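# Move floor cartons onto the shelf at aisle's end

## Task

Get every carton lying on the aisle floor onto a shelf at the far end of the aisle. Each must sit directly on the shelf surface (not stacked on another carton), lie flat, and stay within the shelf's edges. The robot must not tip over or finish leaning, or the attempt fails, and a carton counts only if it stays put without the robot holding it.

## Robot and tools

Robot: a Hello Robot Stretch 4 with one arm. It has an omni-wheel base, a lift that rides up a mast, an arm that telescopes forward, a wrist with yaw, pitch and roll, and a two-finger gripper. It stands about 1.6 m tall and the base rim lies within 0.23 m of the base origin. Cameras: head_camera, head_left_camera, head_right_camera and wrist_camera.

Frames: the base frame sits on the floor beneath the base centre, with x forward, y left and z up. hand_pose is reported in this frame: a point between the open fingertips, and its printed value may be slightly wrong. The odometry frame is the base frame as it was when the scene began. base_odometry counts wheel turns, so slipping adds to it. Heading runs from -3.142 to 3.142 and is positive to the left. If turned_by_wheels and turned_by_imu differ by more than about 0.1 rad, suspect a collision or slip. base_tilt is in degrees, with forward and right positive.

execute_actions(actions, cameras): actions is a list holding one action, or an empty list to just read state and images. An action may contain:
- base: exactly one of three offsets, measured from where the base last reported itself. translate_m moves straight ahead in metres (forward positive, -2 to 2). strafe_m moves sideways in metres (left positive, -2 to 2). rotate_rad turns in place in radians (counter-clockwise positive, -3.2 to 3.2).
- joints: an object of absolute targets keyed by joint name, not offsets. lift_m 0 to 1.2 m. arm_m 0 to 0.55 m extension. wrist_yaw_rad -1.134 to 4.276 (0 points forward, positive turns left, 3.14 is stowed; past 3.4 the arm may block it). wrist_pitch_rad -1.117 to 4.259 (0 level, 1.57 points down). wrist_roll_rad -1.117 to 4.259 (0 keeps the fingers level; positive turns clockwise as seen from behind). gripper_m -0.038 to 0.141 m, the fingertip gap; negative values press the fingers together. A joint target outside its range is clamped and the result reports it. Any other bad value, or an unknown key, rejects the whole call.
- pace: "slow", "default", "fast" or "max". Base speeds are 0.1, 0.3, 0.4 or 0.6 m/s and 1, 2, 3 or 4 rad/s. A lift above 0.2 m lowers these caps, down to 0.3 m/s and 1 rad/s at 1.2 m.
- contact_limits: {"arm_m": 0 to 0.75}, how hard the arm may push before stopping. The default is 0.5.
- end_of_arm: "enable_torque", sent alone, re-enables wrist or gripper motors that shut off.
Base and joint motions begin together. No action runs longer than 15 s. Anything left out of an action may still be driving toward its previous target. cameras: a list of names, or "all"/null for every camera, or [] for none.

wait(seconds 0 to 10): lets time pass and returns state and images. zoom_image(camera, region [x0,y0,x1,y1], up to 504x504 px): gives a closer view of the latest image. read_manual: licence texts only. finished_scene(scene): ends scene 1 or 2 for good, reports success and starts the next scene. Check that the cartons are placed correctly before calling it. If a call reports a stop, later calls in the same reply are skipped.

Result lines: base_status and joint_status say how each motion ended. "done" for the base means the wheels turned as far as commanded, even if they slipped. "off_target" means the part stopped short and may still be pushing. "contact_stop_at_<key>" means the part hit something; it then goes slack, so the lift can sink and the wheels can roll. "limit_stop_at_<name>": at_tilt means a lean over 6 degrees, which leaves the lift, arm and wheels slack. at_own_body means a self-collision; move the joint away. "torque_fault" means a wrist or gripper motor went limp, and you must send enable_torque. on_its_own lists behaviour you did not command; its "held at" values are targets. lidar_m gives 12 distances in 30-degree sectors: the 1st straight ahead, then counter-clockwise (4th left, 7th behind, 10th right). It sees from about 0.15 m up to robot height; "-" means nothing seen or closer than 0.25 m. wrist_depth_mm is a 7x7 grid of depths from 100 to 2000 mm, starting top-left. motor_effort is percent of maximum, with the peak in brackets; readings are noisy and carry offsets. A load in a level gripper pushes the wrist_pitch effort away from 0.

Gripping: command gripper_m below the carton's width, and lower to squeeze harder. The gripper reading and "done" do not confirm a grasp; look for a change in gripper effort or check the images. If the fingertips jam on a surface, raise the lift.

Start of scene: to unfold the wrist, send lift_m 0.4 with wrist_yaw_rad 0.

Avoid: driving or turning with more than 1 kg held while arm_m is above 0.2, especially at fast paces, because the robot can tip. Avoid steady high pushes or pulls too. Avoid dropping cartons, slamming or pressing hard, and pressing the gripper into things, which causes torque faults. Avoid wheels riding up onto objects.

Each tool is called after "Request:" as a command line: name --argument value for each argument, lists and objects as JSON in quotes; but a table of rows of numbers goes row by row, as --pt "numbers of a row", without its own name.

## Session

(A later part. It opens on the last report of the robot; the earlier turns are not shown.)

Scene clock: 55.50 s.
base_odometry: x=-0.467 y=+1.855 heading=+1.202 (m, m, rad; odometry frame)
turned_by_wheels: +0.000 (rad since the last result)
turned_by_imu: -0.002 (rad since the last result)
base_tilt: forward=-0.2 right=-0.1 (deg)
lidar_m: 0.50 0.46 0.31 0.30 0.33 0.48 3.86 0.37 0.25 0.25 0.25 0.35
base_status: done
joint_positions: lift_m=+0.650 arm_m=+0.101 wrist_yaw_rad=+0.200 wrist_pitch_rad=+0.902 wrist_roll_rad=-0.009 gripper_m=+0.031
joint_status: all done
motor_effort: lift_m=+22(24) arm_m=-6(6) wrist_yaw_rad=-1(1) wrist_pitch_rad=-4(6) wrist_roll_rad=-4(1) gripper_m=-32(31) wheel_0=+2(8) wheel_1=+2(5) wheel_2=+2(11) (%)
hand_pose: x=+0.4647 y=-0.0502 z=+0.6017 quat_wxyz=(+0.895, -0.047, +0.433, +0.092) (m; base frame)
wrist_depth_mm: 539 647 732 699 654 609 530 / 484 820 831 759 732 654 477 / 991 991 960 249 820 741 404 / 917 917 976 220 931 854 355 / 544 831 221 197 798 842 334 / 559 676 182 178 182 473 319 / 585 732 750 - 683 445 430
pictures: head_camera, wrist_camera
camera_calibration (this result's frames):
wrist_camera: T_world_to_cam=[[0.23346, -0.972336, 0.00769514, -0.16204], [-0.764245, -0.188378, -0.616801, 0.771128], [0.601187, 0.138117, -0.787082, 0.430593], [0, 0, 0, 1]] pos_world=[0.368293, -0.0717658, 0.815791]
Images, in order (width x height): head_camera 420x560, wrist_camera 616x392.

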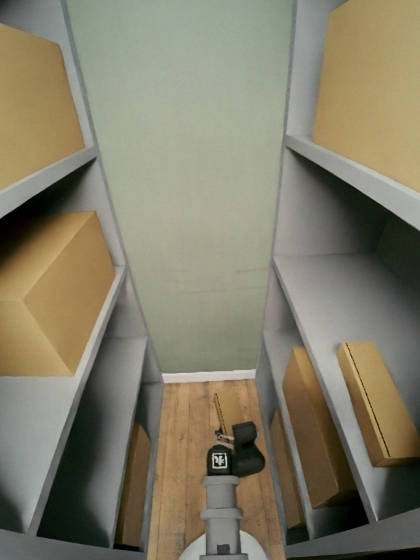

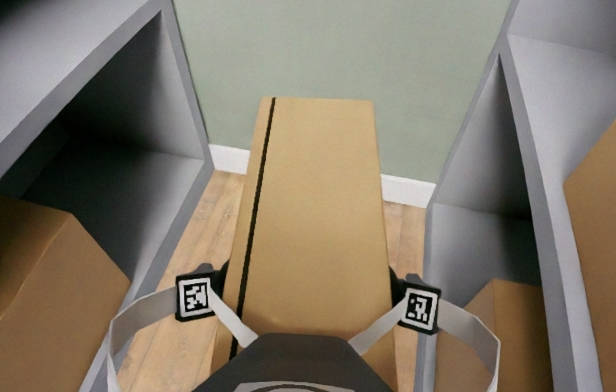

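Request:
execute_actions --actions '[{"base":{"rotate_rad":0.9},"joints":{"lift_m":0.64,"wrist_yaw_rad":-0.9,"arm_m":0.49}}]' --cameras '["head_camera","wrist_camera"]'

Scene clock: 58.00 s.
base_odometry: x=-0.467 y=+1.855 heading=+2.101 (m, m, rad; odometry frame)
turned_by_wheels: +0.900 (rad since the last result)
turned_by_imu: +0.903 (rad since the last result)
base_tilt: forward=-0.3 right=-0.1 (deg)
lidar_m: 0.33 0.30 0.31 0.40 0.82 0.44 0.27 0.25 0.25 0.28 0.66 0.56
base_status: done
joint_positions: lift_m=+0.640 arm_m=+0.489 wrist_yaw_rad=-0.900 wrist_pitch_rad=+0.902 wrist_roll_rad=-0.009 gripper_m=+0.031
joint_status: all done
motor_effort: lift_m=+17(21) arm_m=+7(8) wrist_yaw_rad=-2(7) wrist_pitch_rad=-4(4) wrist_roll_rad=-4(4) gripper_m=-34(31) wheel_0=+0(8) wheel_1=-2(5) wheel_2=+0(9) (%)
hand_pose: x=+0.7025 y=-0.1945 z=+0.5920 quat_wxyz=(+0.811, +0.186, +0.394, -0.390) (m; base frame)
wrist_depth_mm: 488 488 488 484 530 530 530 / 445 442 439 442 591 603 597 / 379 382 384 248 676 715 699 / 334 338 330 220 357 854 842 / 298 301 221 198 300 904 904 / 270 263 182 179 182 820 820 / 249 248 243 - 250 741 759
pictures: head_camera, wrist_camera
camera_calibration (this result's frames):
wrist_camera: T_world_to_cam=[[-0.760293, -0.649534, 0.00771458, 0.403102], [-0.514923, 0.595404, -0.616724, 0.896929], [0.39599, -0.472864, -0.787142, 0.325367], [0, 0, 0, 1]] pos_world=[0.639483, -0.118352, 0.806158]
Images, in order (width x height): head_camera 420x560, wrist_camera 616x392.

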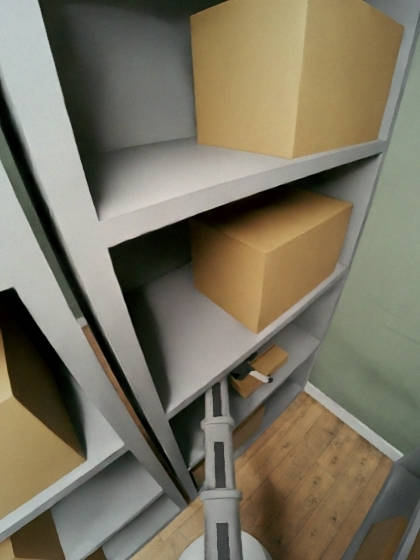

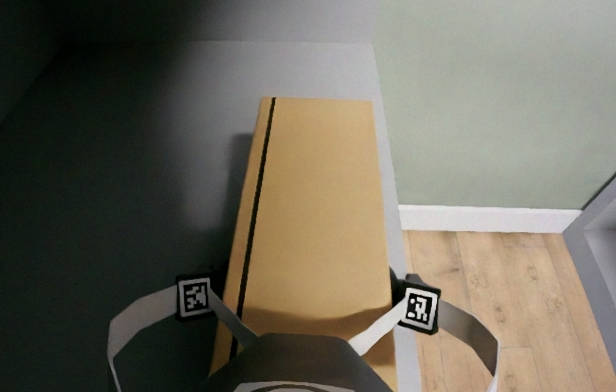

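Request:
execute_actions --actions '[{"joints":{"lift_m":0.615,"arm_m":0.52}}]' --cameras '[]'

Request:
execute_actions --actions '[{"joints":{"gripper_m":0.12}}]' --cameras '[]'

Request:
execute_actions --actions '[{"joints":{"lift_m":0.65,"wrist_pitch_rad":0.55}}]' --cameras '["head_camera","wrist_camera"]'

Scene clock: 59.13 s.
base_odometry: x=-0.467 y=+1.855 heading=+2.101 (m, m, rad; odometry frame)
turned_by_wheels: +0.000 (rad since the last result)
turned_by_imu: +0.000 (rad since the last result)
base_tilt: forward=-0.2 right=-0.1 (deg)
lidar_m: 0.35 0.31 0.31 0.39 0.82 0.44 0.29 0.25 0.25 0.31 0.65 0.56
base_status: not commanded
joint_positions: lift_m=+0.615 arm_m=+0.519 wrist_yaw_rad=-0.900 wrist_pitch_rad=+0.902 wrist_roll_rad=-0.009 gripper_m=+0.031
joint_status: all done
motor_effort: lift_m=+16(18) arm_m=+7(7) wrist_yaw_rad=-1(2) wrist_pitch_rad=-4(4) wrist_roll_rad=-2(3) gripper_m=-33(32) wheel_0=-1(0) wheel_1=-2(1) wheel_2=+1(1) (%)
hand_pose: x=+0.7325 y=-0.1945 z=+0.5671 quat_wxyz=(+0.811, +0.186, +0.394, -0.390) (m; base frame)
wrist_depth_mm: 452 459 459 459 480 512 508 / 404 402 402 402 418 585 574 / 345 347 347 249 342 683 676 / 304 306 298 220 303 831 809 / 272 273 221 197 266 878 878 / 244 237 181 178 182 778 788 / 226 224 221 - 223 236 732
pictures: none
No camera images: the call's "cameras" was empty. Leave "cameras" out to get every camera's image.

Scene clock: 60.90 s.
base_odometry: x=-0.467 y=+1.855 heading=+2.101 (m, m, rad; odometry frame)
turned_by_wheels: +0.000 (rad since the last result)
turned_by_imu: +0.000 (rad since the last result)
base_tilt: forward=-0.2 right=-0.1 (deg)
lidar_m: 0.34 0.30 0.32 0.42 0.83 0.45 0.28 0.25 0.25 0.31 0.66 0.57
base_status: not commanded
joint_positions: lift_m=+0.615 arm_m=+0.519 wrist_yaw_rad=-0.900 wrist_pitch_rad=+0.902 wrist_roll_rad=-0.009 gripper_m=+0.120
joint_status: all done
motor_effort: lift_m=+16(17) arm_m=+7(7) wrist_yaw_rad=-1(2) wrist_pitch_rad=-4(4) wrist_roll_rad=-2(2) gripper_m=-3(29) wheel_0=-1(1) wheel_1=-1(2) wheel_2=+1(1) (%)
hand_pose: x=+0.7325 y=-0.1945 z=+0.5672 quat_wxyz=(+0.811, +0.186, +0.394, -0.390) (m; base frame)
wrist_depth_mm: 452 459 459 459 480 508 512 / 404 402 404 404 418 585 574 / 347 345 347 267 351 676 676 / 304 306 306 236 303 820 809 / 271 273 264 213 272 878 866 / 245 241 199 192 196 778 798 / 226 224 225 - 223 715 741
pictures: none
No camera images: the call's "cameras" was empty. Leave "cameras" out to get every camera's image.

Scene clock: 61.87 s.
base_odometry: x=-0.467 y=+1.855 heading=+2.101 (m, m, rad; odometry frame)
turned_by_wheels: +0.000 (rad since the last result)
turned_by_imu: +0.000 (rad since the last result)
base_tilt: forward=-0.3 right=-0.1 (deg)
lidar_m: 0.35 0.29 0.32 0.42 0.84 0.46 0.30 0.25 0.25 0.31 0.63 0.56
base_status: not commanded
joint_positions: lift_m=+0.650 arm_m=+0.519 wrist_yaw_rad=-0.900 wrist_pitch_rad=+0.552 wrist_roll_rad=-0.009 gripper_m=+0.120
joint_status: all done
motor_effort: lift_m=+22(23) arm_m=+6(7) wrist_yaw_rad=-1(1) wrist_pitch_rad=-6(10) wrist_roll_rad=-2(2) gripper_m=-2(2) wheel_0=-1(1) wheel_1=-2(2) wheel_2=+1(1) (%)
hand_pose: x=+0.7740 y=-0.2467 z=+0.6766 quat_wxyz=(+0.867, +0.115, +0.247, -0.417) (m; base frame)
wrist_depth_mm: 427 424 421 421 430 459 462 / 445 459 459 452 469 496 492 / 473 504 496 492 530 544 539 / 484 530 535 535 591 597 585 / 436 449 455 459 504 661 654 / 368 364 357 315 362 732 750 / 324 320 334 - 342 831 831
pictures: head_camera, wrist_camera
camera_calibration (this result's frames):
wrist_camera: T_world_to_cam=[[-0.763393, -0.64564, 0.0195158, 0.418215], [-0.353932, 0.392828, -0.848775, 0.999396], [0.540336, -0.654856, -0.528395, 0.00724319], [0, 0, 0, 1]] pos_world=[0.669068, -0.117831, 0.843927]
Images, in order (width x height): head_camera 420x560, wrist_camera 616x392.

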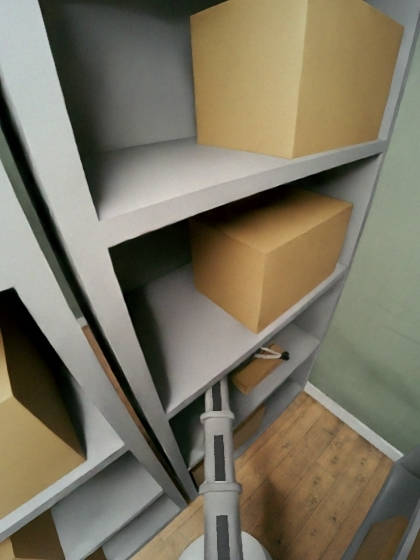

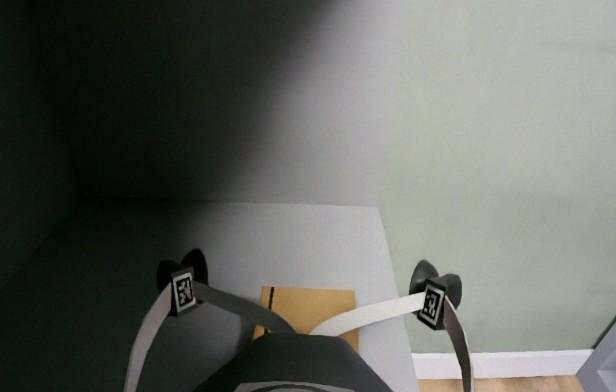

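Request:
finished_scene --scene 1

The scene is finished: the task was done.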